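## Task

Get all of the dispenser's beads into the red cup, then have that cup sitting upright on the dispenser's tray. One or two loose beads on the tray or table are acceptable. Nothing may be counting on the robot to stay in place at the end: open the gripper and pull the arm away before finishing.

## Robot and tools

Robot: two arms, left_arm and right_arm, each with six joints and a parallel gripper. Joint order everywhere (rows, result lists) is waist, shoulder, elbow, wrist pitch, wrist yaw, wrist roll. Stated ranges in radians: waist -2.618 to 3.054, shoulder 0.000 to 3.142, elbow 0.000 to 3.142, wrist pitch -1.571 to 1.571, wrist yaw -1.571 to 1.571, wrist roll -2.094 to 2.094; real ends may differ by up to 0.036. Friction can leave a joint about 0.031 rad short, and tiny commands may do nothing. A reference image called "dispenser manual" shows how the dispenser works; show_instructions displays it again.

Frame: one shared world frame, origin on the table surface midway between the arms, +x out over the table, +z up, left_arm on the +y side (arm names are not image sides). Gripper fingers point along the gripper's +z and close along its y; the reported hand point sits between the pads, roughly 1 cm behind the tips. Printed hand positions can be off, more when reaching far.

execute_actions(actions): a list of up to 15 actions. Each action is a table of up to 15 rows, each row lasting one control step (1/30 s); if fewer than 15 rows, the final row repeats, so every action lasts 0.5 s. A row is one flat list for both arms: 14 numbers in [-1, 1], namely left_arm's 6 joint values then its grip, then right_arm's 6 joint values then its grip. Joint values are offsets, scaled, from that arm's angles at the start of the current action (not from the previous row); 1.0 equals 1.202 rad for waist, 1.258 shoulder, 1.238 elbow, 2.073 wrist pitch, 2.022 wrist yaw and wrist roll. Grip is absolute: +1 fully open, -1 closed. Optionally 12 more numbers (0 to 1) follow: per-joint stiffness scales, left's 6 then right's 6, which persist until changed. An empty list just reports state and images. An action that would carry a joint more than 0.036 rad beyond its range is rejected for both arms; a malformed call, or one whose first action fails that check, does nothing at all.

move(target, speed, blocking): target is one 14-number row as above; its joint values are offsets from the Joint positions in the latest result that printed them, not from where the arm currently is. All joints progress in step, so the hand curves. speed (rad/s, 0.01 to 2, default 0.5) is the peak rate of the joint with the longest way to go; paths take 0.5 to 10 s and stop short if longer. Moves do not avoid obstacles or the other arm; faster motion and targets set deeper past a contact mean harder impacts and pushes. blocking=false returns after 0.5 s while motion continues; until an ending is reported, use wait or stop before new actions or moves. The result adds a "move:" line: ending (done, off_target, moving, held, fault), limits=held or limits=none, and each arm's joint farthest from target.

wait(seconds): 0 to 10; arms keep their last command; returns early if a move ends. stop(): brakes a running move (needs room); fingers continue. zoom_image(camera, region): region [x0, y0, x1, y1] in pixels, at most 504 by 504, from cam_high, cam_low, cam_left_wrist or cam_right_wrist (all 672x504). finished_scene(scene): ends scene 1 or 2 permanently and reports success; the goal must hold afterward.

Results: a state line per arm with end_effector_position (m) and end_effector_quat_wxyz; Joint positions (rad, then gripper opening in m, 0.093 open to 0.000 closed); Joint velocities; Joint targets (what joints are currently being driven to); joint torques (offset, noisy); grip_measured on the -1..+1 scale (pads meet near -0.94; each mm of object width adds about 0.0208; per-gripper bias up to 0.02). Action calls list step readings, with HELD marking steps where an arm was held back. Other lines: "joint sent to its limit", "joint command not followed" (clearance check altered targets), FAULT, MOTOR HOT (from 75 °C), OVER-TEMPERATURE FAULT (arm halted 10 s at 90 °C; at 100 °C the arm drops). Results also note camera calibration changes; the original lists intrinsics and world-to-camera transforms per camera.

Motion limits: each step, a joint's target stays within a lead of its measured angle (0.202 waist, 0.258 shoulder, 0.238 elbow, 0.573 wrist pitch, 0.522 wrist yaw/roll), and targets are scaled back if they would move the hand over 70 mm; big moves need several actions, and unfinished motion should be recommanded.

Gripping: fingers follow the motor through a spring, so grip_measured keeps going past contact. Squeeze harder by sending a value further below the object's reading; to keep a hold, keep sending the same grip value. Pad force tops out near 50 to 62 N.

Avoid: arms hitting or pushing each other, dropping or slamming objects, knocking anything off the table (fails the task), long heavy holds that heat motors. Occasional outside tugs may hit held or loose objects.

Each tool is called after "Request:" by a JSON object that holds its "api" and its "payload", one argument or row to a line.

Reference images:

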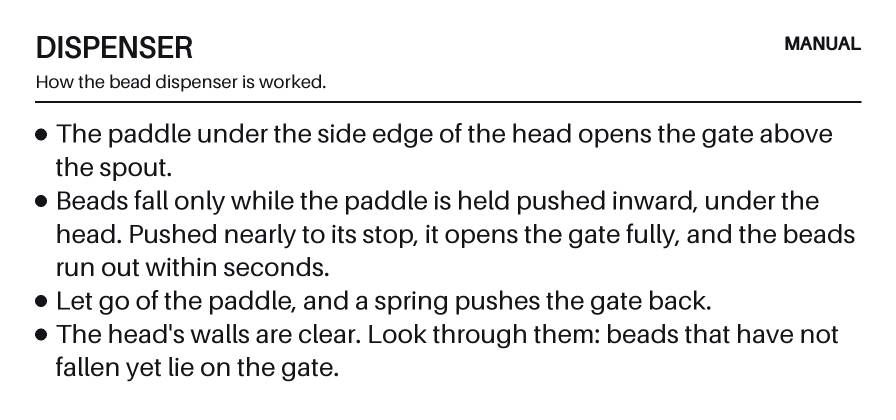

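## Session

Request:
{"api": "execute_actions", "payload": {
  "actions": []
}}

Scene clock: 0.00 s.
left_arm: end_effector_position=(+0.0751, +0.0657, +0.3747) grip_measured=+0.988 end_effector_quat_wxyz=(+0.028, -0.191, +0.687, -0.701) | right_arm: end_effector_position=(+0.4336, -0.3061, +0.3668) grip_measured=+0.993 end_effector_quat_wxyz=(+0.505, +0.070, +0.707, +0.489)
Joint names: [waist, shoulder, elbow, wrist pitch, wrist yaw, wrist roll]
Joint positions: left_arm=[-1.163  0.452  0.848 -0.413  0.26  -1.797  0.093] | right_arm=[-0.281  1.469  1.204  0.249 -0.819  0.855  0.093]
Joint velocities: left_arm=[-0.007  0.002 -0.007 -0.095 -0.007 -0.022  0.001] | right_arm=[-0.012 -0.017 -0.002 -0.007 -0.022 -0.037  0.   ]
Joint torques (N m, as the arm reports them, + toward a larger angle): no reading
Motor temperatures (°C, as the motors report them): left_arm=[20 23 23 22 20 23] | right_arm=[23 20 24 22 22 20]
Joint targets: left_arm=[-1.163 0.452 0.848 -0.413 0.260 -1.797] | right_arm=[-0.281 1.469 1.204 0.249 -0.819 0.855]
Joint stiffness scale: left_arm=[1. 1. 1. 1. 1. 1.] | right_arm=[1. 1. 1. 1. 1. 1.]

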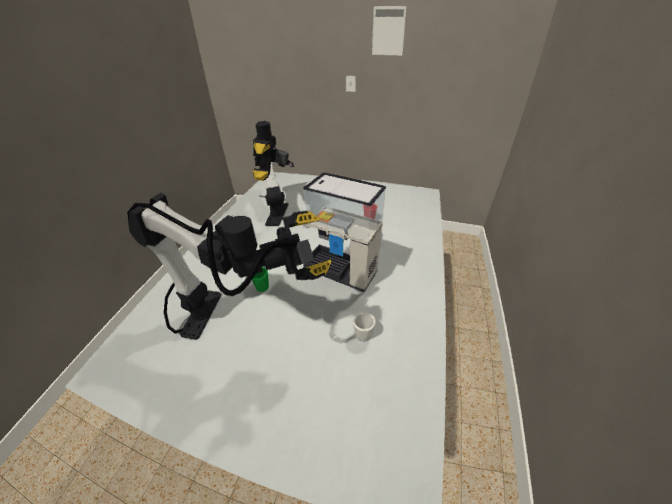

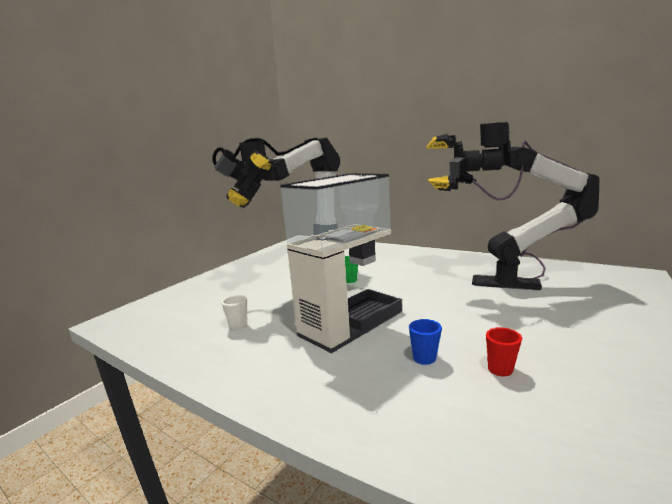

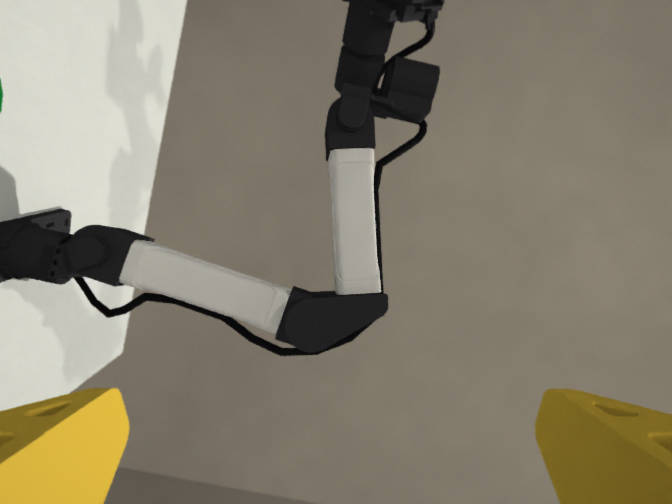

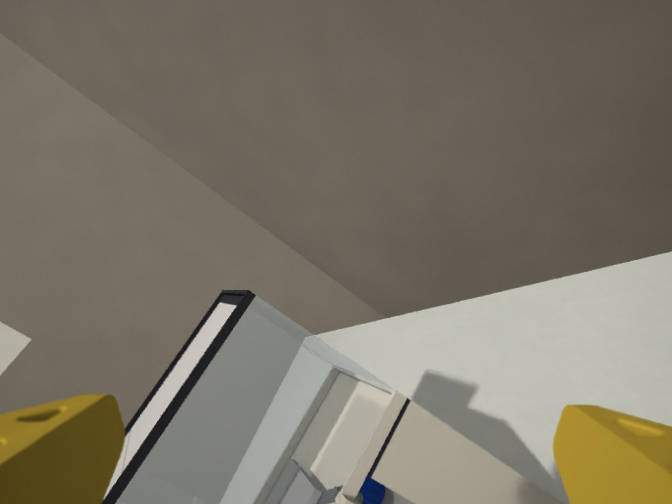

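Request:
{"api": "zoom_image", "payload": {
  "camera": "cam_low",
  "region": [200, 150, 560, 400]
}}

Request:
{"api": "zoom_image", "payload": {
  "camera": "cam_high",
  "region": [220, 150, 440, 350]
}}

Region (200, 150, 560, 400) of cam_low's 672x504 image, scaled by 1.400, with more detail than that image has; it fills the top 350 rows of this view, and the rest is white.

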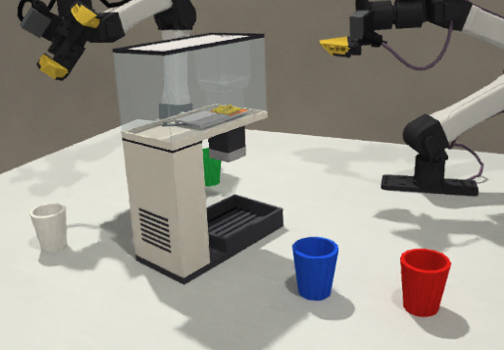

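Region (220, 150, 440, 350) of cam_high's 672x504 image, scaled by 2.291, with more detail than that image has; it fills the top 458 rows of this view, and the rest is white.

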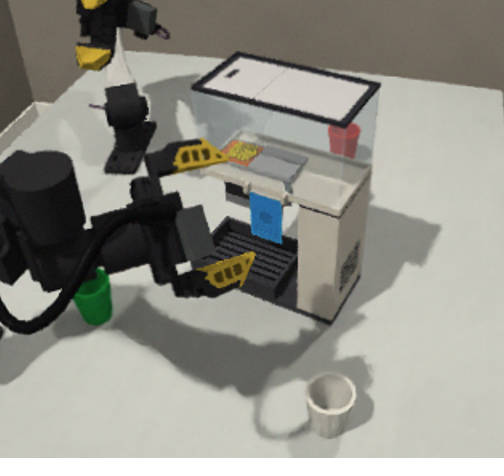

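Request:
{"api": "move", "payload": {
  "target": [0.4,0,0,0,0,0,1, -0.2,0,0,0,0,0,1],
  "speed": 0.6
}}

Scene clock: 51.50 s.
left_arm: end_effector_position=(+0.1611, +0.1263, +0.3747) grip_measured=+0.988 end_effector_quat_wxyz=(+0.191, -0.345, +0.623, -0.675) | right_arm: end_effector_position=(+0.4347, -0.4111, +0.3668) grip_measured=+0.993 end_effector_quat_wxyz=(+0.559, +0.152, +0.695, +0.427)
Joint names: [waist, shoulder, elbow, wrist pitch, wrist yaw, wrist roll]
Joint positions: left_arm=[-0.693  0.452  0.848 -0.413  0.26  -1.797  0.093] | right_arm=[-0.514  1.469  1.204  0.249 -0.819  0.855  0.093]
Joint velocities: left_arm=[-0.007  0.002 -0.007 -0.007 -0.007  0.022  0.   ] | right_arm=[-0.007 -0.002  0.007  0.051  0.037  0.007  0.   ]
Joint torques (N m, as the arm reports them, + toward a larger angle): left_arm=[ 0.45  1.83  6.41  2.23 -0.02  0.2 ] | right_arm=[-1.31 -6.1   7.45  2.07 -0.04  0.03]
Motor temperatures (°C, as the motors report them): left_arm=[20 24 26 28 20 23] | right_arm=[23 25 30 29 22 20]
Joint targets: left_arm=[-0.682 0.452 0.848 -0.413 0.260 -1.797] | right_arm=[-0.521 1.469 1.204 0.249 -0.819 0.855]
Joint stiffness scale: left_arm=[1. 1. 1. 1. 1. 1.] | right_arm=[1. 1. 1. 1. 1. 1.]
move: done; limits=none; left_arm: farthest joint: the waist, 0.011 radians from its target (0.481 radians at the start); right_arm: farthest joint: the waist, 0.008 radians from its target (0.241 radians at the start)
camera_calibration (this result's frames):
cam_left_wrist: T_world_to_cam=[[0.172617, 0.162002, 0.971575, -0.409034], [-0.920671, -0.324056, 0.217606, 0.145607], [0.350098, -0.932064, 0.0932129, 0.110733], [0, 0, 0, 1]] pos_world=[0.165895, 0.21666, 0.355401]
cam_right_wrist: T_world_to_cam=[[0.297229, -0.584255, -0.755183, -0.0936076], [-0.676385, 0.429403, -0.598428, 0.726619], [0.673912, 0.688665, -0.26755, 0.167823], [0, 0, 0, 1]] pos_world=[0.406199, -0.482277, 0.409039]

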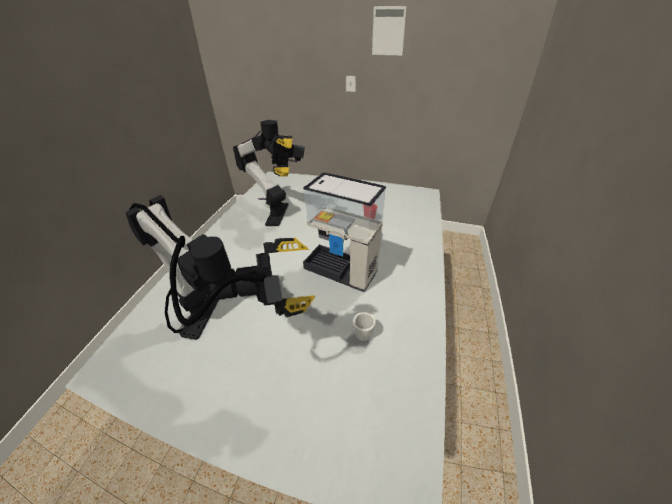

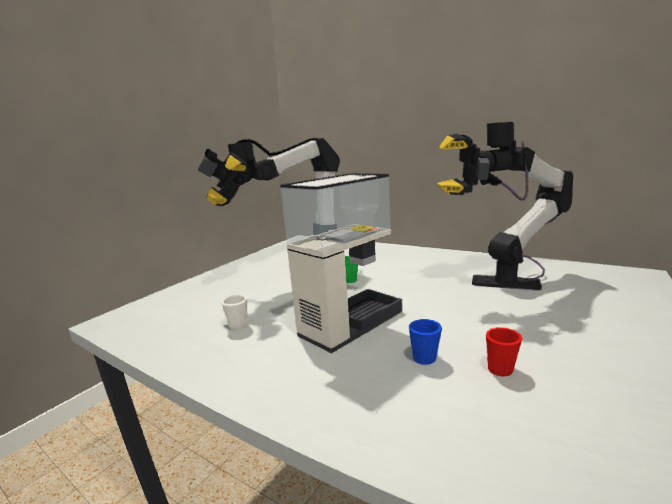

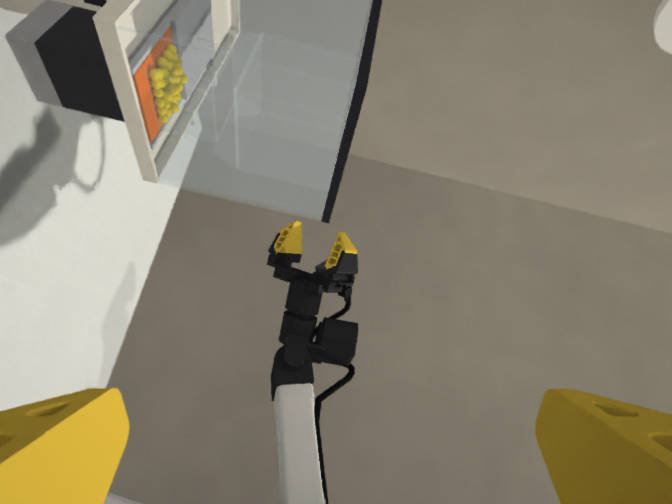

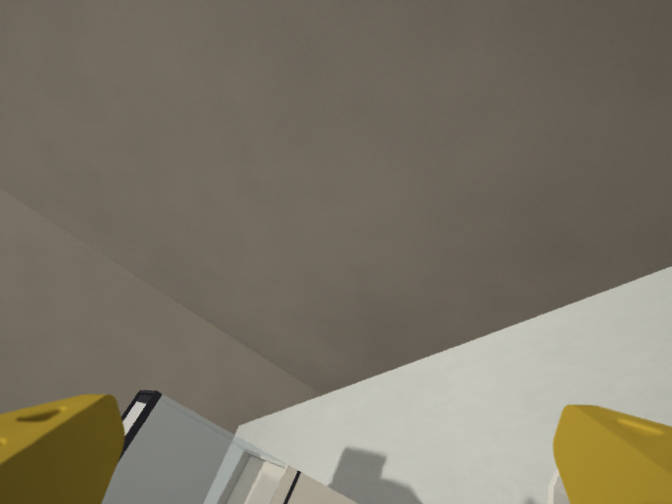

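Request:
{"api": "move", "payload": {
  "target": [0.537,0.649,-0.541,0.533,-0.129,0.889,1, 0.013,0.064,-0.698,0.463,-0.321,-0.423,-1],
  "speed": 0.9
}}

Scene clock: 174.43 s.
left_arm: end_effector_position=(+0.3230, +0.3098, +0.0880) grip_measured=+0.989 end_effector_quat_wxyz=(+0.557, -0.044, +0.829, +0.025) | right_arm: end_effector_position=(+0.2816, -0.3005, +0.1763) grip_measured=-0.998 end_effector_quat_wxyz=(+0.608, -0.366, +0.604, +0.362)
Joint names: [waist, shoulder, elbow, wrist pitch, wrist yaw, wrist roll]
Joint positions: left_arm=[-0.059  1.251  0.19   0.673  0.005 -0.006  0.093] | right_arm=[-0.509  1.528  0.355  1.192 -1.458  0.01   0.   ]
Joint velocities: left_arm=[-0.027  0.002  0.002 -0.037 -0.007 -0.051 -0.001] | right_arm=[-0.017 -0.017 -0.017  0.037  0.051 -0.022  0.   ]
Joint torques (N m, as the arm reports them, + toward a larger angle): left_arm=[ 0.56 -1.08  4.92  2.36 -0.05  0.15] | right_arm=[ 0.29 -2.84  3.87  1.7  -0.13 -0.05]
Motor temperatures (°C, as the motors report them): left_arm=[20 24 28 33 20 23] | right_arm=[23 27 34 34 22 20]
Joint targets: left_arm=[-0.048 1.268 0.178 0.692 -0.001 0.000] | right_arm=[-0.498 1.550 0.339 1.209 -1.468 0.000]
Joint stiffness scale: left_arm=[1. 1. 1. 1. 1. 1.] | right_arm=[1. 1. 1. 1. 1. 1.]
move: off_target (right_arm); limits=none; left_arm: farthest joint: the shoulder, 0.018 radians from its target (0.817 radians at the start); right_arm: farthest joint: the shoulder, 0.021 radians from its target (0.080 radians at the start)
camera_calibration (this result's frames):
cam_left_wrist: T_world_to_cam=[[0.096625, -0.995143, 0.018807, 0.278697], [-0.728138, -0.083557, -0.680318, 0.358784], [0.678586, 0.0520417, -0.732675, -0.0865037], [0, 0, 0, 1]] pos_world=[0.293015, 0.311824, 0.175467]
cam_right_wrist: T_world_to_cam=[[0.896076, -0.443481, 0.0193237, -0.390238], [-0.171977, -0.386962, -0.905916, 0.128446], [0.409234, 0.808446, -0.423016, 0.281837], [0, 0, 0, 1]] pos_world=[0.256435, -0.351209, 0.243123]

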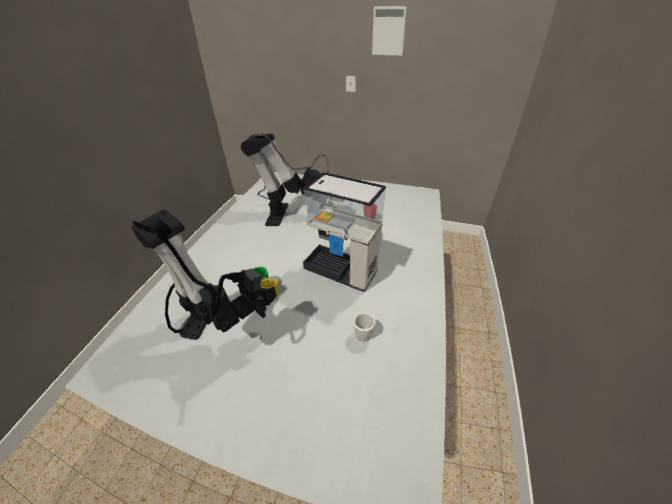

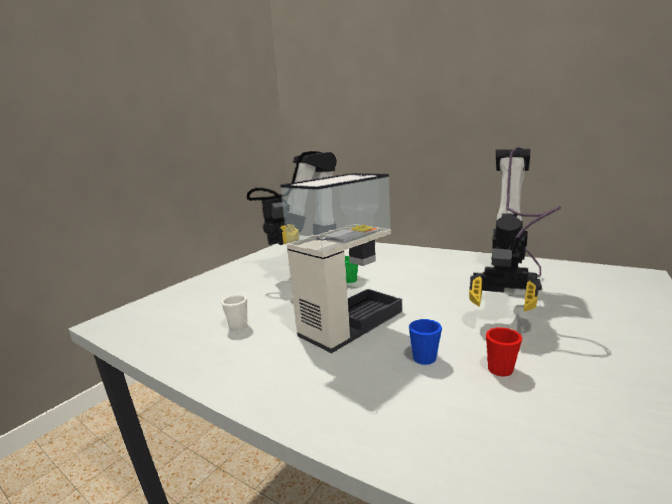

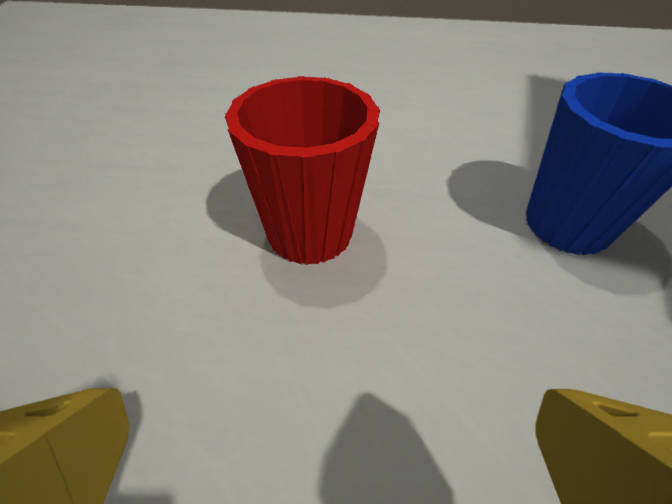

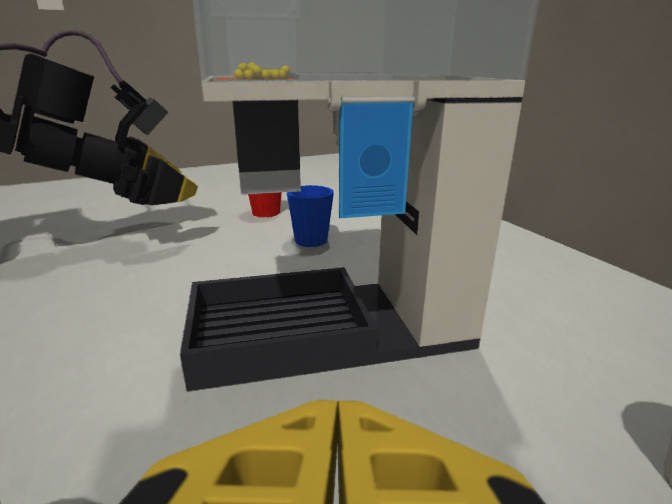

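Request:
{"api": "move", "payload": {
  "target": [0.04,0.545,0.384,0.094,0,0,1, 0.349,0.396,0.442,-0.034,0.099,0,-1],
  "speed": 0.6
}}

Scene clock: 229.20 s.
left_arm: end_effector_position=(+0.4456, +0.3400, +0.0424) grip_measured=+0.989 end_effector_quat_wxyz=(+0.538, -0.061, +0.840, +0.035) | right_arm: end_effector_position=(+0.3948, -0.1872, +0.1580) grip_measured=-0.998 end_effector_quat_wxyz=(+0.561, -0.428, +0.562, +0.431)
Joint names: [waist, shoulder, elbow, wrist pitch, wrist yaw, wrist roll]
Joint positions: left_arm=[-0.022  1.923  0.642  0.85   0.005 -0.006  0.093] | right_arm=[-0.094  2.008  0.881  1.132 -1.269  0.01   0.   ]
Joint velocities: left_arm=[ 0.002  0.002 -0.007  0.022 -0.051 -0.051 -0.   ] | right_arm=[-0.012  0.012 -0.002  0.022 -0.037 -0.007  0.   ]
Joint torques (N m, as the arm reports them, + toward a larger angle): left_arm=[ 0.47 -5.79  6.33  2.35  0.01  0.17] | right_arm=[-0.13 -7.25  6.59  1.56  0.07  0.08]
Motor temperatures (°C, as the motors report them): left_arm=[20 24 27 35 20 23] | right_arm=[23 24 31 33 22 20]
Joint targets: left_arm=[-0.011 1.936 0.665 0.868 0.005 -0.006] | right_arm=[-0.089 2.026 0.902 1.121 -1.258 0.010]
Joint stiffness scale: left_arm=[1. 1. 1. 1. 1. 1.] | right_arm=[1. 1. 1. 1. 1. 1.]
move: off_target (left_arm, right_arm); limits=none; left_arm: farthest joint: the elbow, 0.023 radians from its target (0.475 radians at the start); right_arm: farthest joint: the elbow, 0.021 radians from its target (0.547 radians at the start)
camera_calibration (this result's frames):
cam_left_wrist: T_world_to_cam=[[0.134763, -0.990703, 0.0186285, 0.279253], [-0.753367, -0.114654, -0.647528, 0.440002], [0.643643, 0.0732285, -0.761814, -0.195148], [0, 0, 0, 1]] pos_world=[0.419456, 0.341395, 0.131045]
cam_right_wrist: T_world_to_cam=[[0.972525, -0.232713, 0.00621525, -0.429747], [-0.0929947, -0.41283, -0.906048, 0.139096], [0.213415, 0.880577, -0.423129, 0.22698], [0, 0, 0, 1]] pos_world=[0.382434, -0.242459, 0.224741]

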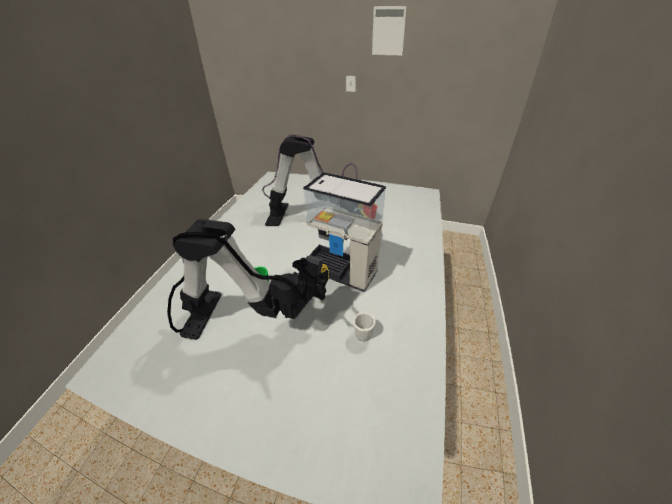

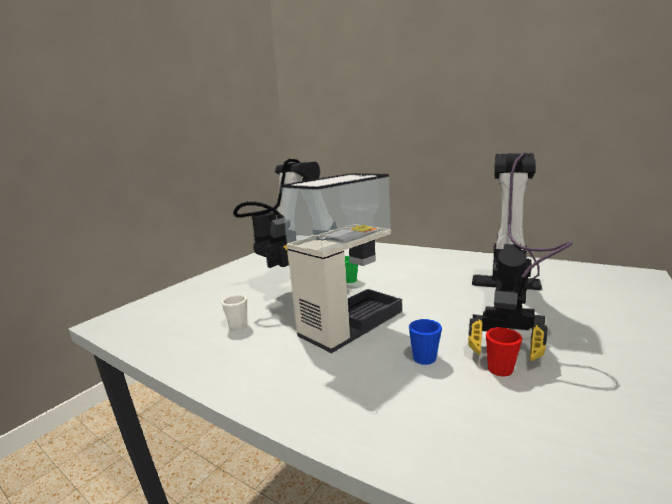

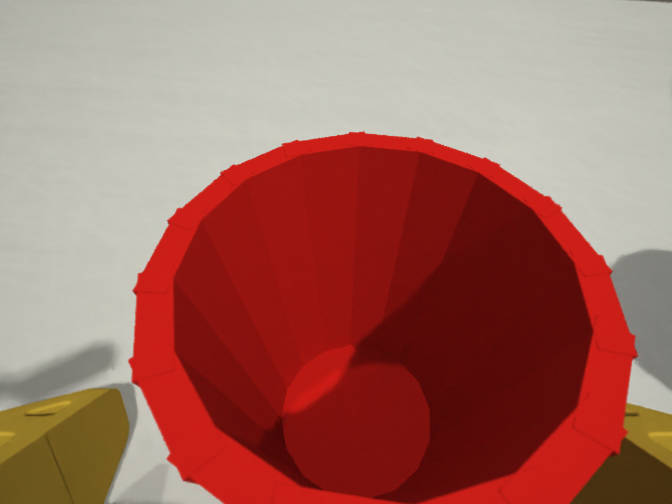

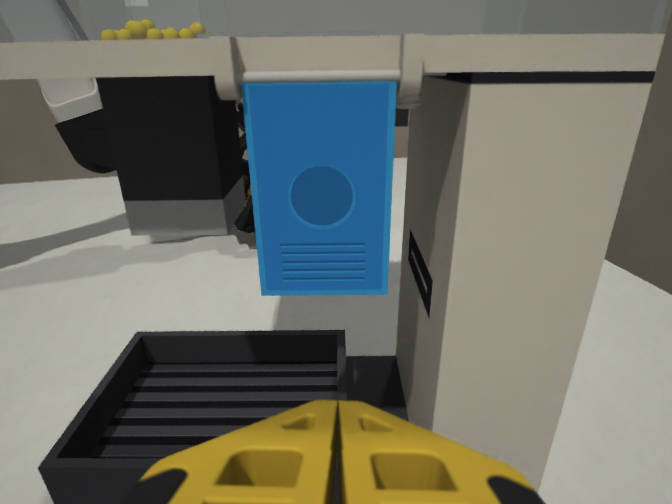

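Request:
{"api": "execute_actions", "payload": {
  "actions": [
    [[0,0.010,0.065,-0.024,0,0,1,0,0,0,0,0,0,-1]],
    [[0,0,0,0,0,0,-0.3,0,0,0,0,0,0,-1]],
    [[0,0,0,0,0,0,-0.3,0,0,0,0,0,0,-1]]
  ]
}}

Scene clock: 251.50 s.
left_arm: end_effector_position=(+0.4612, +0.3419, +0.0544) grip_measured=+0.177 end_effector_quat_wxyz=(+0.546, -0.060, +0.835, +0.035) | right_arm: end_effector_position=(+0.3949, -0.1873, +0.1580) grip_measured=-0.998 end_effector_quat_wxyz=(+0.561, -0.428, +0.562, +0.431)
Joint names: [waist, shoulder, elbow, wrist pitch, wrist yaw, wrist roll]
Joint positions: left_arm=[-0.022  1.926  0.706  0.807  0.006 -0.005  0.054] | right_arm=[-0.094  2.008  0.881  1.132 -1.268  0.01   0.   ]
Joint velocities: left_arm=[-0.017  0.017  0.002 -0.022  0.022 -0.066 -0.   ] | right_arm=[ 0.002 -0.007  0.007  0.037 -0.066 -0.081  0.   ]
Joint torques (N m, as the arm reports them, + toward a larger angle): left_arm=[-0.36 -7.05  5.2   2.18 -0.02  0.13] | right_arm=[-0.63 -8.42  5.2   1.69 -0.03  0.07]
Motor temperatures (°C, as the motors report them): left_arm=[20 26 28 36 20 23] | right_arm=[23 27 32 33 22 20]
Joint targets: left_arm=[-0.022 1.926 0.706 0.807 0.006 -0.005] | right_arm=[-0.094 2.008 0.881 1.132 -1.268 0.010]
Joint stiffness scale: left_arm=[1. 1. 1. 1. 1. 1.] | right_arm=[1. 1. 1. 1. 1. 1.]
Step readings (joint positions; steps 1 to 15: 1st action; 16 to 30: 2nd action; 31 to 45: 3rd action):
0: left_arm=[-0.022 1.923 0.642 0.850 0.005 -0.006] | right_arm=[-0.094 2.008 0.881 1.132 -1.268 0.010]
1: left_arm=[-0.022 1.923 0.649 0.841 0.005 -0.006] | right_arm=[-0.094 2.008 0.881 1.132 -1.268 0.010]
2: left_arm=[-0.022 1.925 0.664 0.826 0.005 -0.006] | right_arm=[-0.094 2.008 0.881 1.132 -1.268 0.010]
4: left_arm=[-0.022 1.926 0.690 0.817 0.005 -0.006] | right_arm=[-0.094 2.008 0.881 1.132 -1.268 0.010]
8: left_arm=[-0.022 1.926 0.706 0.816 0.005 -0.006] | right_arm=[-0.094 2.008 0.881 1.132 -1.268 0.010]
15: left_arm=[-0.022 1.926 0.706 0.806 0.005 -0.006] | right_arm=[-0.094 2.008 0.881 1.132 -1.268 0.010]
16: left_arm=[-0.022 1.926 0.706 0.806 0.005 -0.006] | right_arm=[-0.094 2.008 0.881 1.132 -1.268 0.010]
17: left_arm=[-0.022 1.926 0.706 0.806 0.005 -0.006] | right_arm=[-0.094 2.008 0.881 1.132 -1.268 0.010]
19: left_arm=[-0.022 1.926 0.706 0.807 0.007 -0.005] | right_arm=[-0.094 2.008 0.881 1.132 -1.268 0.010]
23: left_arm=[-0.022 1.926 0.706 0.807 0.006 -0.005] | right_arm=[-0.094 2.008 0.881 1.132 -1.268 0.010]
30: left_arm=[-0.022 1.926 0.706 0.807 0.006 -0.005] | right_arm=[-0.094 2.008 0.881 1.132 -1.268 0.010]
31: left_arm=[-0.022 1.926 0.706 0.807 0.006 -0.005] | right_arm=[-0.094 2.008 0.881 1.132 -1.268 0.010]
32: left_arm=[-0.022 1.926 0.706 0.807 0.006 -0.005] | right_arm=[-0.094 2.008 0.881 1.132 -1.268 0.010]
34: left_arm=[-0.022 1.926 0.706 0.807 0.006 -0.005] | right_arm=[-0.094 2.008 0.881 1.132 -1.268 0.010]
38: left_arm=[-0.022 1.926 0.706 0.807 0.006 -0.005] | right_arm=[-0.094 2.008 0.881 1.132 -1.268 0.010]
45: Joint positions above
camera_calibration (this result's frames):
cam_left_wrist: T_world_to_cam=[[0.133053, -0.990943, 0.0181071, 0.279726], [-0.741694, -0.111672, -0.661377, 0.454081], [0.657409, 0.0745684, -0.749835, -0.203624], [0, 0, 0, 1]] pos_world=[0.433435, 0.343085, 0.142569]
cam_right_wrist: T_world_to_cam=[[0.972437, -0.233084, 0.00621469, -0.429846], [-0.0931523, -0.412793, -0.906049, 0.139165], [0.213751, 0.880496, -0.423127, 0.226834], [0, 0, 0, 1]] pos_world=[0.382475, -0.242471, 0.224741]

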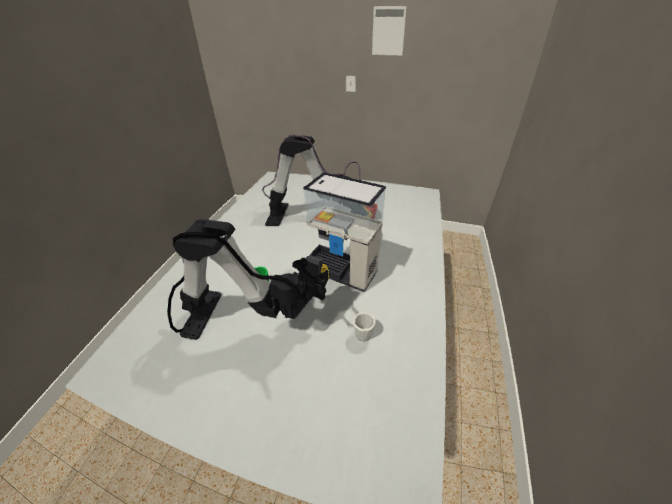

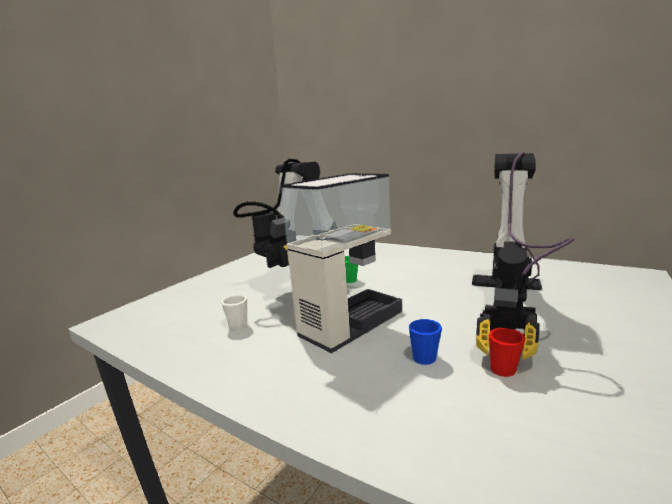

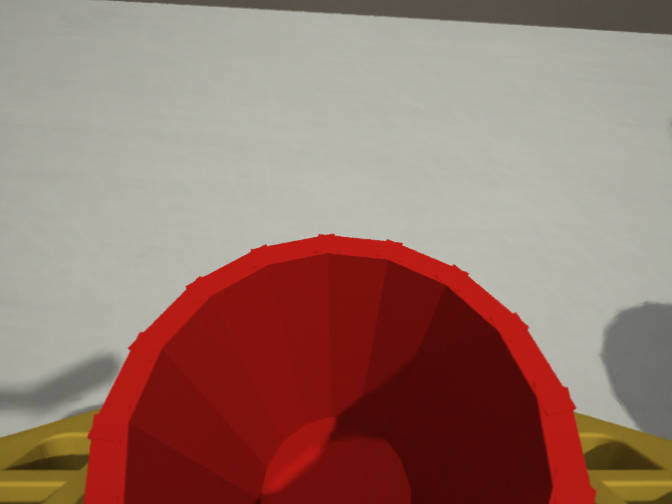

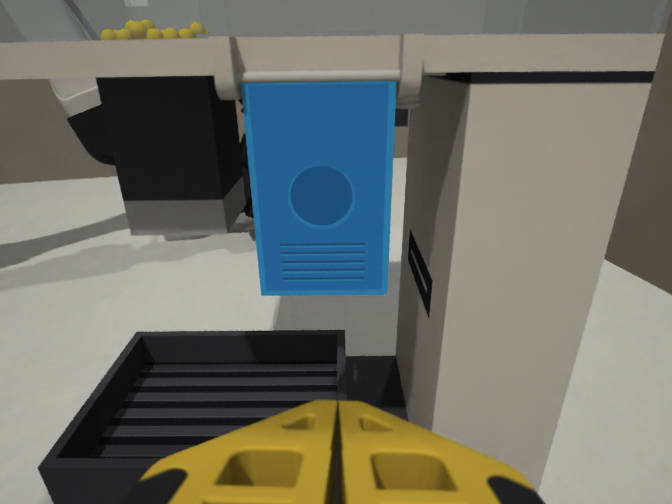

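Request:
{"api": "zoom_image", "payload": {
  "camera": "cam_low",
  "region": [270, 210, 430, 360]
}}

Request:
{"api": "zoom_image", "payload": {
  "camera": "cam_low",
  "region": [440, 260, 580, 390]
}}

Region (270, 210, 430, 360) of cam_low's 672x504 image, scaled by 3.150, with more detail than that image has; it fills the top 472 rows of this view, and the rest is white.

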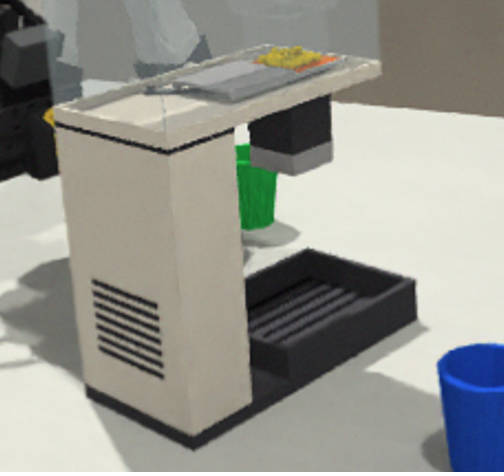

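Region (440, 260, 580, 390) of cam_low's 672x504 image, scaled by 3.600, with more detail than that image has; it fills the top 468 rows of this view, and the rest is white.

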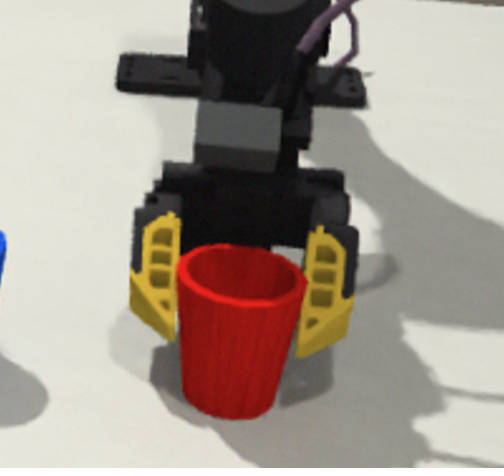

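Request:
{"api": "execute_actions", "payload": {
  "actions": [
    [[0,0,0,0,0,0,1,0,0,0,0,0,0,-1]],
    [[0,0.04,-0.025,0.064,0,0,1,0,0,0,0,0,0,-1],[0,0.08,-0.05,0.128,0,0,1,0,0,0,0,0,0,-1],[0,0.12,-0.075,0.192,0,0,1,0,0,0,0,0,0,-1],[0,0.159,-0.101,0.256,0,0,1,0,0,0,0,0,0,-1]],
    [[0,0,0,0,0,0,1,0,0,0,0,0,0,-1]]
  ]
}}

Scene clock: 344.03 s.
left_arm: end_effector_position=(+0.4515, +0.3407, +0.0416) grip_measured=+0.987 end_effector_quat_wxyz=(+0.620, -0.058, +0.781, +0.039) | right_arm: end_effector_position=(+0.3949, -0.1873, +0.1580) grip_measured=-0.998 end_effector_quat_wxyz=(+0.561, -0.428, +0.562, +0.431)
Joint names: [waist, shoulder, elbow, wrist pitch, wrist yaw, wrist roll]
Joint positions: left_arm=[-0.022  2.119  0.594  1.296  0.005 -0.011  0.093] | right_arm=[-0.094  2.008  0.881  1.132 -1.268  0.01   0.   ]
Joint velocities: left_arm=[-0.012 -0.002  0.007 -0.066  0.051 -0.081 -0.001] | right_arm=[ 0.022  0.017  0.012 -0.037  0.081 -0.007  0.   ]
Joint torques (N m, as the arm reports them, + toward a larger angle): left_arm=[-0.36 -6.93  3.72  2.21 -0.03  0.16] | right_arm=[-0.62 -8.41  5.2   1.68 -0.03  0.08]
Motor temperatures (°C, as the motors report them): left_arm=[20 31 28 37 20 23] | right_arm=[23 34 32 33 22 20]
Joint targets: left_arm=[-0.022 2.119 0.594 1.295 0.005 -0.011] | right_arm=[-0.094 2.008 0.881 1.132 -1.268 0.010]
Joint stiffness scale: left_arm=[1. 1. 1. 1. 1. 1.] | right_arm=[1. 1. 1. 1. 1. 1.]
Step readings (joint positions; steps 1 to 15: 1st action; 16 to 30: 2nd action; 31 to 45: 3rd action):
0: left_arm=[-0.022 1.926 0.706 0.807 0.006 -0.005] | right_arm=[-0.094 2.008 0.881 1.132 -1.268 0.010]
1: left_arm=[-0.022 1.926 0.706 0.807 0.006 -0.005] | right_arm=[-0.094 2.008 0.881 1.132 -1.268 0.010]
2: left_arm=[-0.022 1.926 0.706 0.806 0.006 -0.005] | right_arm=[-0.094 2.008 0.881 1.132 -1.268 0.010]
4: left_arm=[-0.022 1.926 0.706 0.806 0.006 -0.005] | right_arm=[-0.094 2.008 0.881 1.132 -1.268 0.010]
8: left_arm=[-0.022 1.926 0.706 0.806 0.006 -0.005] | right_arm=[-0.094 2.008 0.881 1.132 -1.268 0.010]
15: left_arm=[-0.022 1.926 0.706 0.806 0.006 -0.005] | right_arm=[-0.094 2.008 0.881 1.132 -1.268 0.010]
16: left_arm=[-0.022 1.930 0.704 0.820 0.006 -0.005] | right_arm=[-0.094 2.008 0.881 1.132 -1.268 0.010]
17: left_arm=[-0.022 1.945 0.698 0.864 0.006 -0.005] | right_arm=[-0.094 2.008 0.881 1.132 -1.268 0.010]
19: left_arm=[-0.022 2.008 0.667 1.015 0.006 -0.005] | right_arm=[-0.094 2.008 0.881 1.132 -1.268 0.010]
23: left_arm=[-0.022 2.116 0.600 1.199 0.005 -0.013] | right_arm=[-0.094 2.008 0.881 1.132 -1.268 0.010]
30: left_arm=[-0.022 2.119 0.594 1.295 0.005 -0.011] | right_arm=[-0.094 2.008 0.881 1.132 -1.268 0.010]
31: left_arm=[-0.022 2.119 0.594 1.297 0.005 -0.011] | right_arm=[-0.094 2.008 0.881 1.132 -1.268 0.010]
32: left_arm=[-0.022 2.119 0.594 1.297 0.005 -0.011] | right_arm=[-0.094 2.008 0.881 1.132 -1.268 0.010]
34: left_arm=[-0.022 2.119 0.594 1.296 0.005 -0.011] | right_arm=[-0.094 2.008 0.881 1.132 -1.268 0.010]
38: left_arm=[-0.022 2.119 0.594 1.296 0.005 -0.011] | right_arm=[-0.094 2.008 0.881 1.132 -1.268 0.010]
45: Joint positions above
camera_calibration (this result's frames):
cam_left_wrist: T_world_to_cam=[[0.132024, -0.991001, 0.0220793, 0.280324], [-0.60924, -0.098695, -0.78682, 0.379254], [0.781919, 0.0904277, -0.616787, -0.273864], [0, 0, 0, 1]] pos_world=[0.408187, 0.339997, 0.1233]
cam_right_wrist: T_world_to_cam=[[0.972437, -0.233084, 0.00621469, -0.429846], [-0.0931523, -0.412793, -0.906049, 0.139165], [0.213751, 0.880496, -0.423127, 0.226834], [0, 0, 0, 1]] pos_world=[0.382475, -0.242471, 0.224741]

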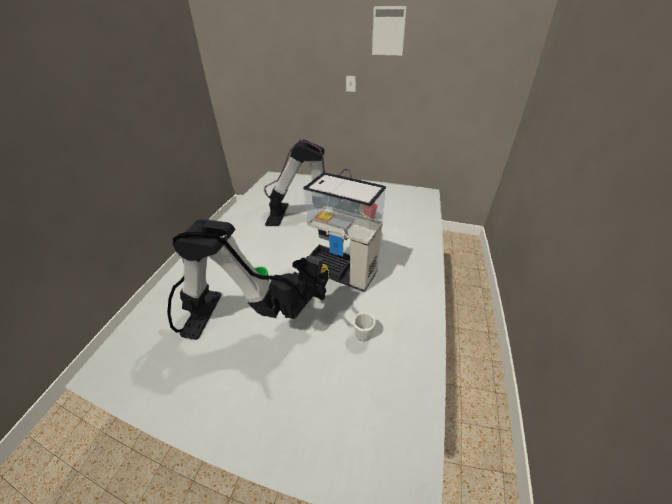

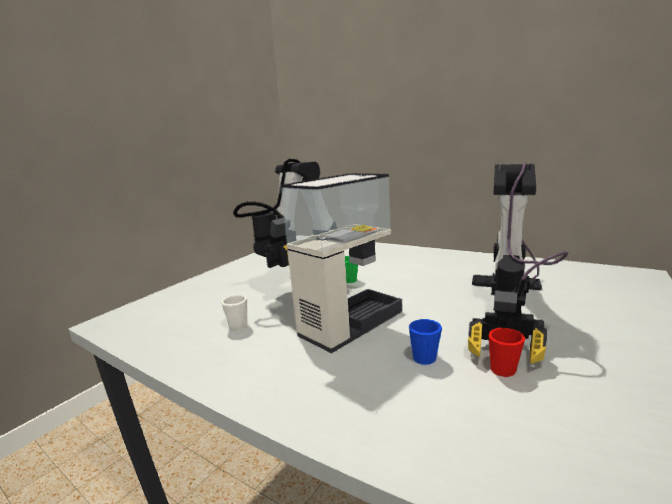

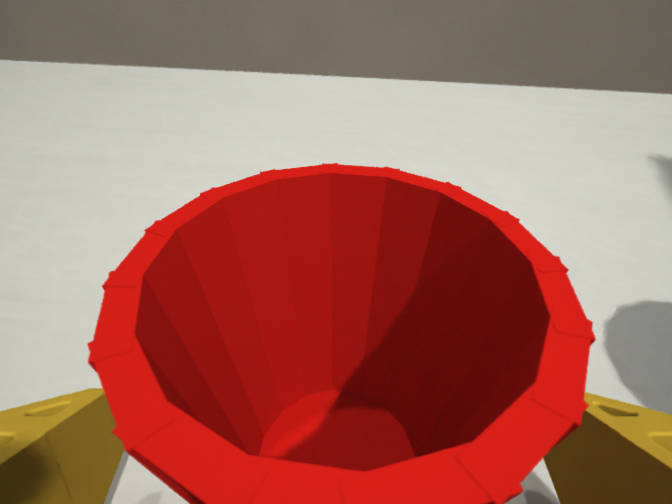

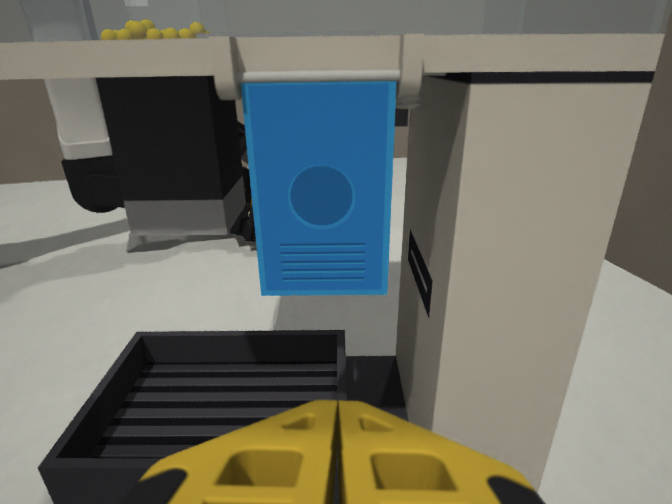

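Request:
{"api": "execute_actions", "payload": {
  "actions": [
    [[0,0,0.022,0,0,0,1,0,0,0,0,0,0,-1]],
    [[0,0,0,0,0,0,-0.3,0,0,0,0,0,0,-1]],
    [[0,0,0,0,0,0,-0.3,0,0,0,0,0,0,-1]]
  ]
}}

Scene clock: 354.00 s.
left_arm: end_effector_position=(+0.4515, +0.3405, +0.0416) grip_measured=+0.055 end_effector_quat_wxyz=(+0.620, -0.058, +0.781, +0.038) | right_arm: end_effector_position=(+0.3949, -0.1873, +0.1580) grip_measured=-0.998 end_effector_quat_wxyz=(+0.561, -0.428, +0.562, +0.431)
Joint names: [waist, shoulder, elbow, wrist pitch, wrist yaw, wrist roll]
Joint positions: left_arm=[-0.022  2.119  0.594  1.296  0.006 -0.011  0.048] | right_arm=[-0.094  2.008  0.881  1.132 -1.268  0.01   0.   ]
Joint velocities: left_arm=[-0.012 -0.002 -0.007  0.066 -0.081  0.037 -0.001] | right_arm=[-0.007 -0.017 -0.017  0.007  0.037 -0.022  0.   ]
Joint torques (N m, as the arm reports them, + toward a larger angle): left_arm=[-0.21 -7.08  3.61  2.24  0.01  0.14] | right_arm=[-0.61 -8.42  5.2   1.69 -0.03  0.08]
Motor temperatures (°C, as the motors report them): left_arm=[20 31 27 37 20 23] | right_arm=[23 34 32 33 22 20]
Joint targets: left_arm=[-0.022 2.119 0.594 1.296 0.006 -0.011] | right_arm=[-0.094 2.008 0.881 1.132 -1.268 0.010]
Joint stiffness scale: left_arm=[1. 1. 1. 1. 1. 1.] | right_arm=[1. 1. 1. 1. 1. 1.]
Step readings (joint positions; steps 1 to 15: 1st action; 16 to 30: 2nd action; 31 to 45: 3rd action):
0: left_arm=[-0.022 2.119 0.594 1.296 0.005 -0.011] | right_arm=[-0.094 2.008 0.881 1.132 -1.268 0.010]
1: left_arm=[-0.022 2.119 0.594 1.296 0.005 -0.011] | right_arm=[-0.094 2.008 0.881 1.132 -1.268 0.010]
2: left_arm=[-0.022 2.119 0.594 1.296 0.005 -0.011] | right_arm=[-0.094 2.008 0.881 1.132 -1.268 0.010]
4: left_arm=[-0.022 2.119 0.594 1.296 0.005 -0.011] | right_arm=[-0.094 2.008 0.881 1.132 -1.268 0.010]
8: left_arm=[-0.022 2.119 0.594 1.296 0.005 -0.011] | right_arm=[-0.094 2.008 0.881 1.132 -1.268 0.010]
15: left_arm=[-0.022 2.119 0.594 1.296 0.005 -0.011] | right_arm=[-0.094 2.008 0.881 1.132 -1.268 0.010]
16: left_arm=[-0.022 2.119 0.594 1.296 0.005 -0.011] | right_arm=[-0.094 2.008 0.881 1.132 -1.268 0.010]
17: left_arm=[-0.022 2.119 0.594 1.296 0.005 -0.011] | right_arm=[-0.094 2.008 0.881 1.132 -1.268 0.010]
19: left_arm=[-0.022 2.119 0.594 1.296 0.006 -0.011] | right_arm=[-0.094 2.008 0.881 1.132 -1.268 0.010]
23: left_arm=[-0.022 2.119 0.594 1.296 0.006 -0.011] | right_arm=[-0.094 2.008 0.881 1.132 -1.268 0.010]
30: left_arm=[-0.022 2.119 0.594 1.296 0.006 -0.011] | right_arm=[-0.094 2.008 0.881 1.132 -1.268 0.010]
31: left_arm=[-0.022 2.119 0.594 1.296 0.006 -0.011] | right_arm=[-0.094 2.008 0.881 1.132 -1.268 0.010]
32: left_arm=[-0.022 2.119 0.594 1.296 0.006 -0.011] | right_arm=[-0.094 2.008 0.881 1.132 -1.268 0.010]
34: left_arm=[-0.022 2.119 0.594 1.296 0.006 -0.011] | right_arm=[-0.094 2.008 0.881 1.132 -1.268 0.010]
38: left_arm=[-0.022 2.119 0.594 1.296 0.006 -0.011] | right_arm=[-0.094 2.008 0.881 1.132 -1.268 0.010]
45: Joint positions above
camera_calibration (this result's frames):
cam_left_wrist: T_world_to_cam=[[0.131287, -0.991095, 0.022253, 0.280553], [-0.609294, -0.0983777, -0.786818, 0.379169], [0.782001, 0.0897407, -0.616783, -0.27367], [0, 0, 0, 1]] pos_world=[0.408202, 0.339916, 0.123299]
cam_right_wrist: T_world_to_cam=[[0.972437, -0.233084, 0.00621469, -0.429846], [-0.0931523, -0.412793, -0.906049, 0.139165], [0.213751, 0.880496, -0.423127, 0.226834], [0, 0, 0, 1]] pos_world=[0.382475, -0.242471, 0.224741]

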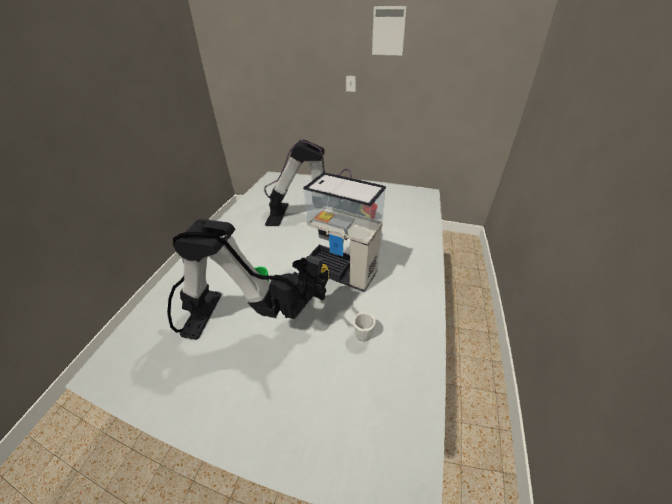

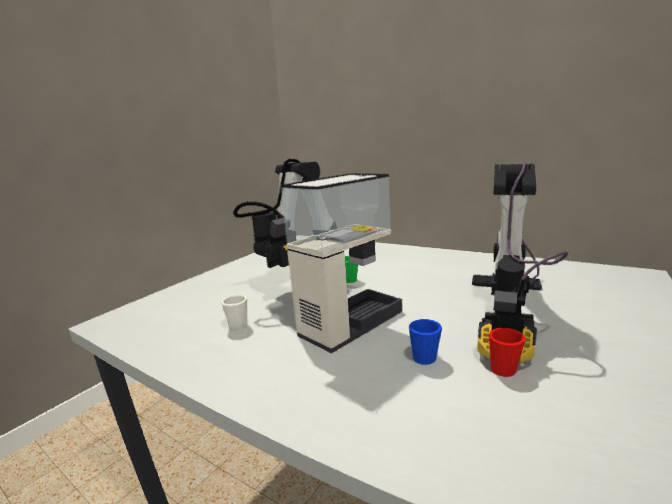

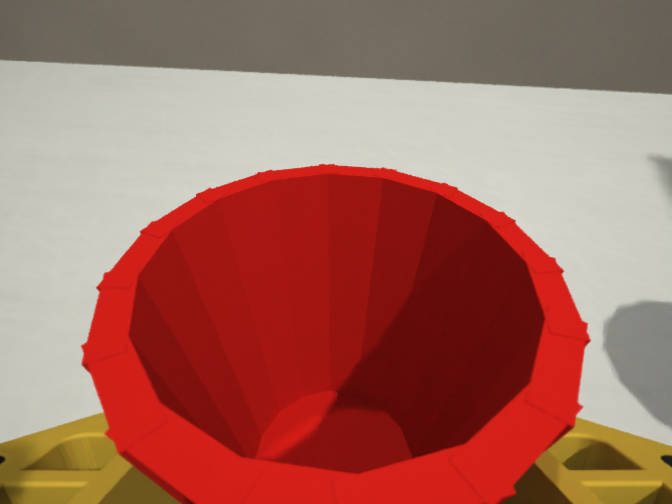

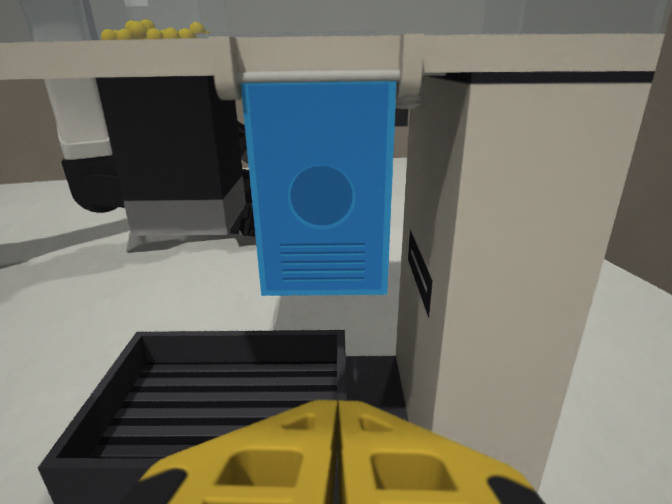

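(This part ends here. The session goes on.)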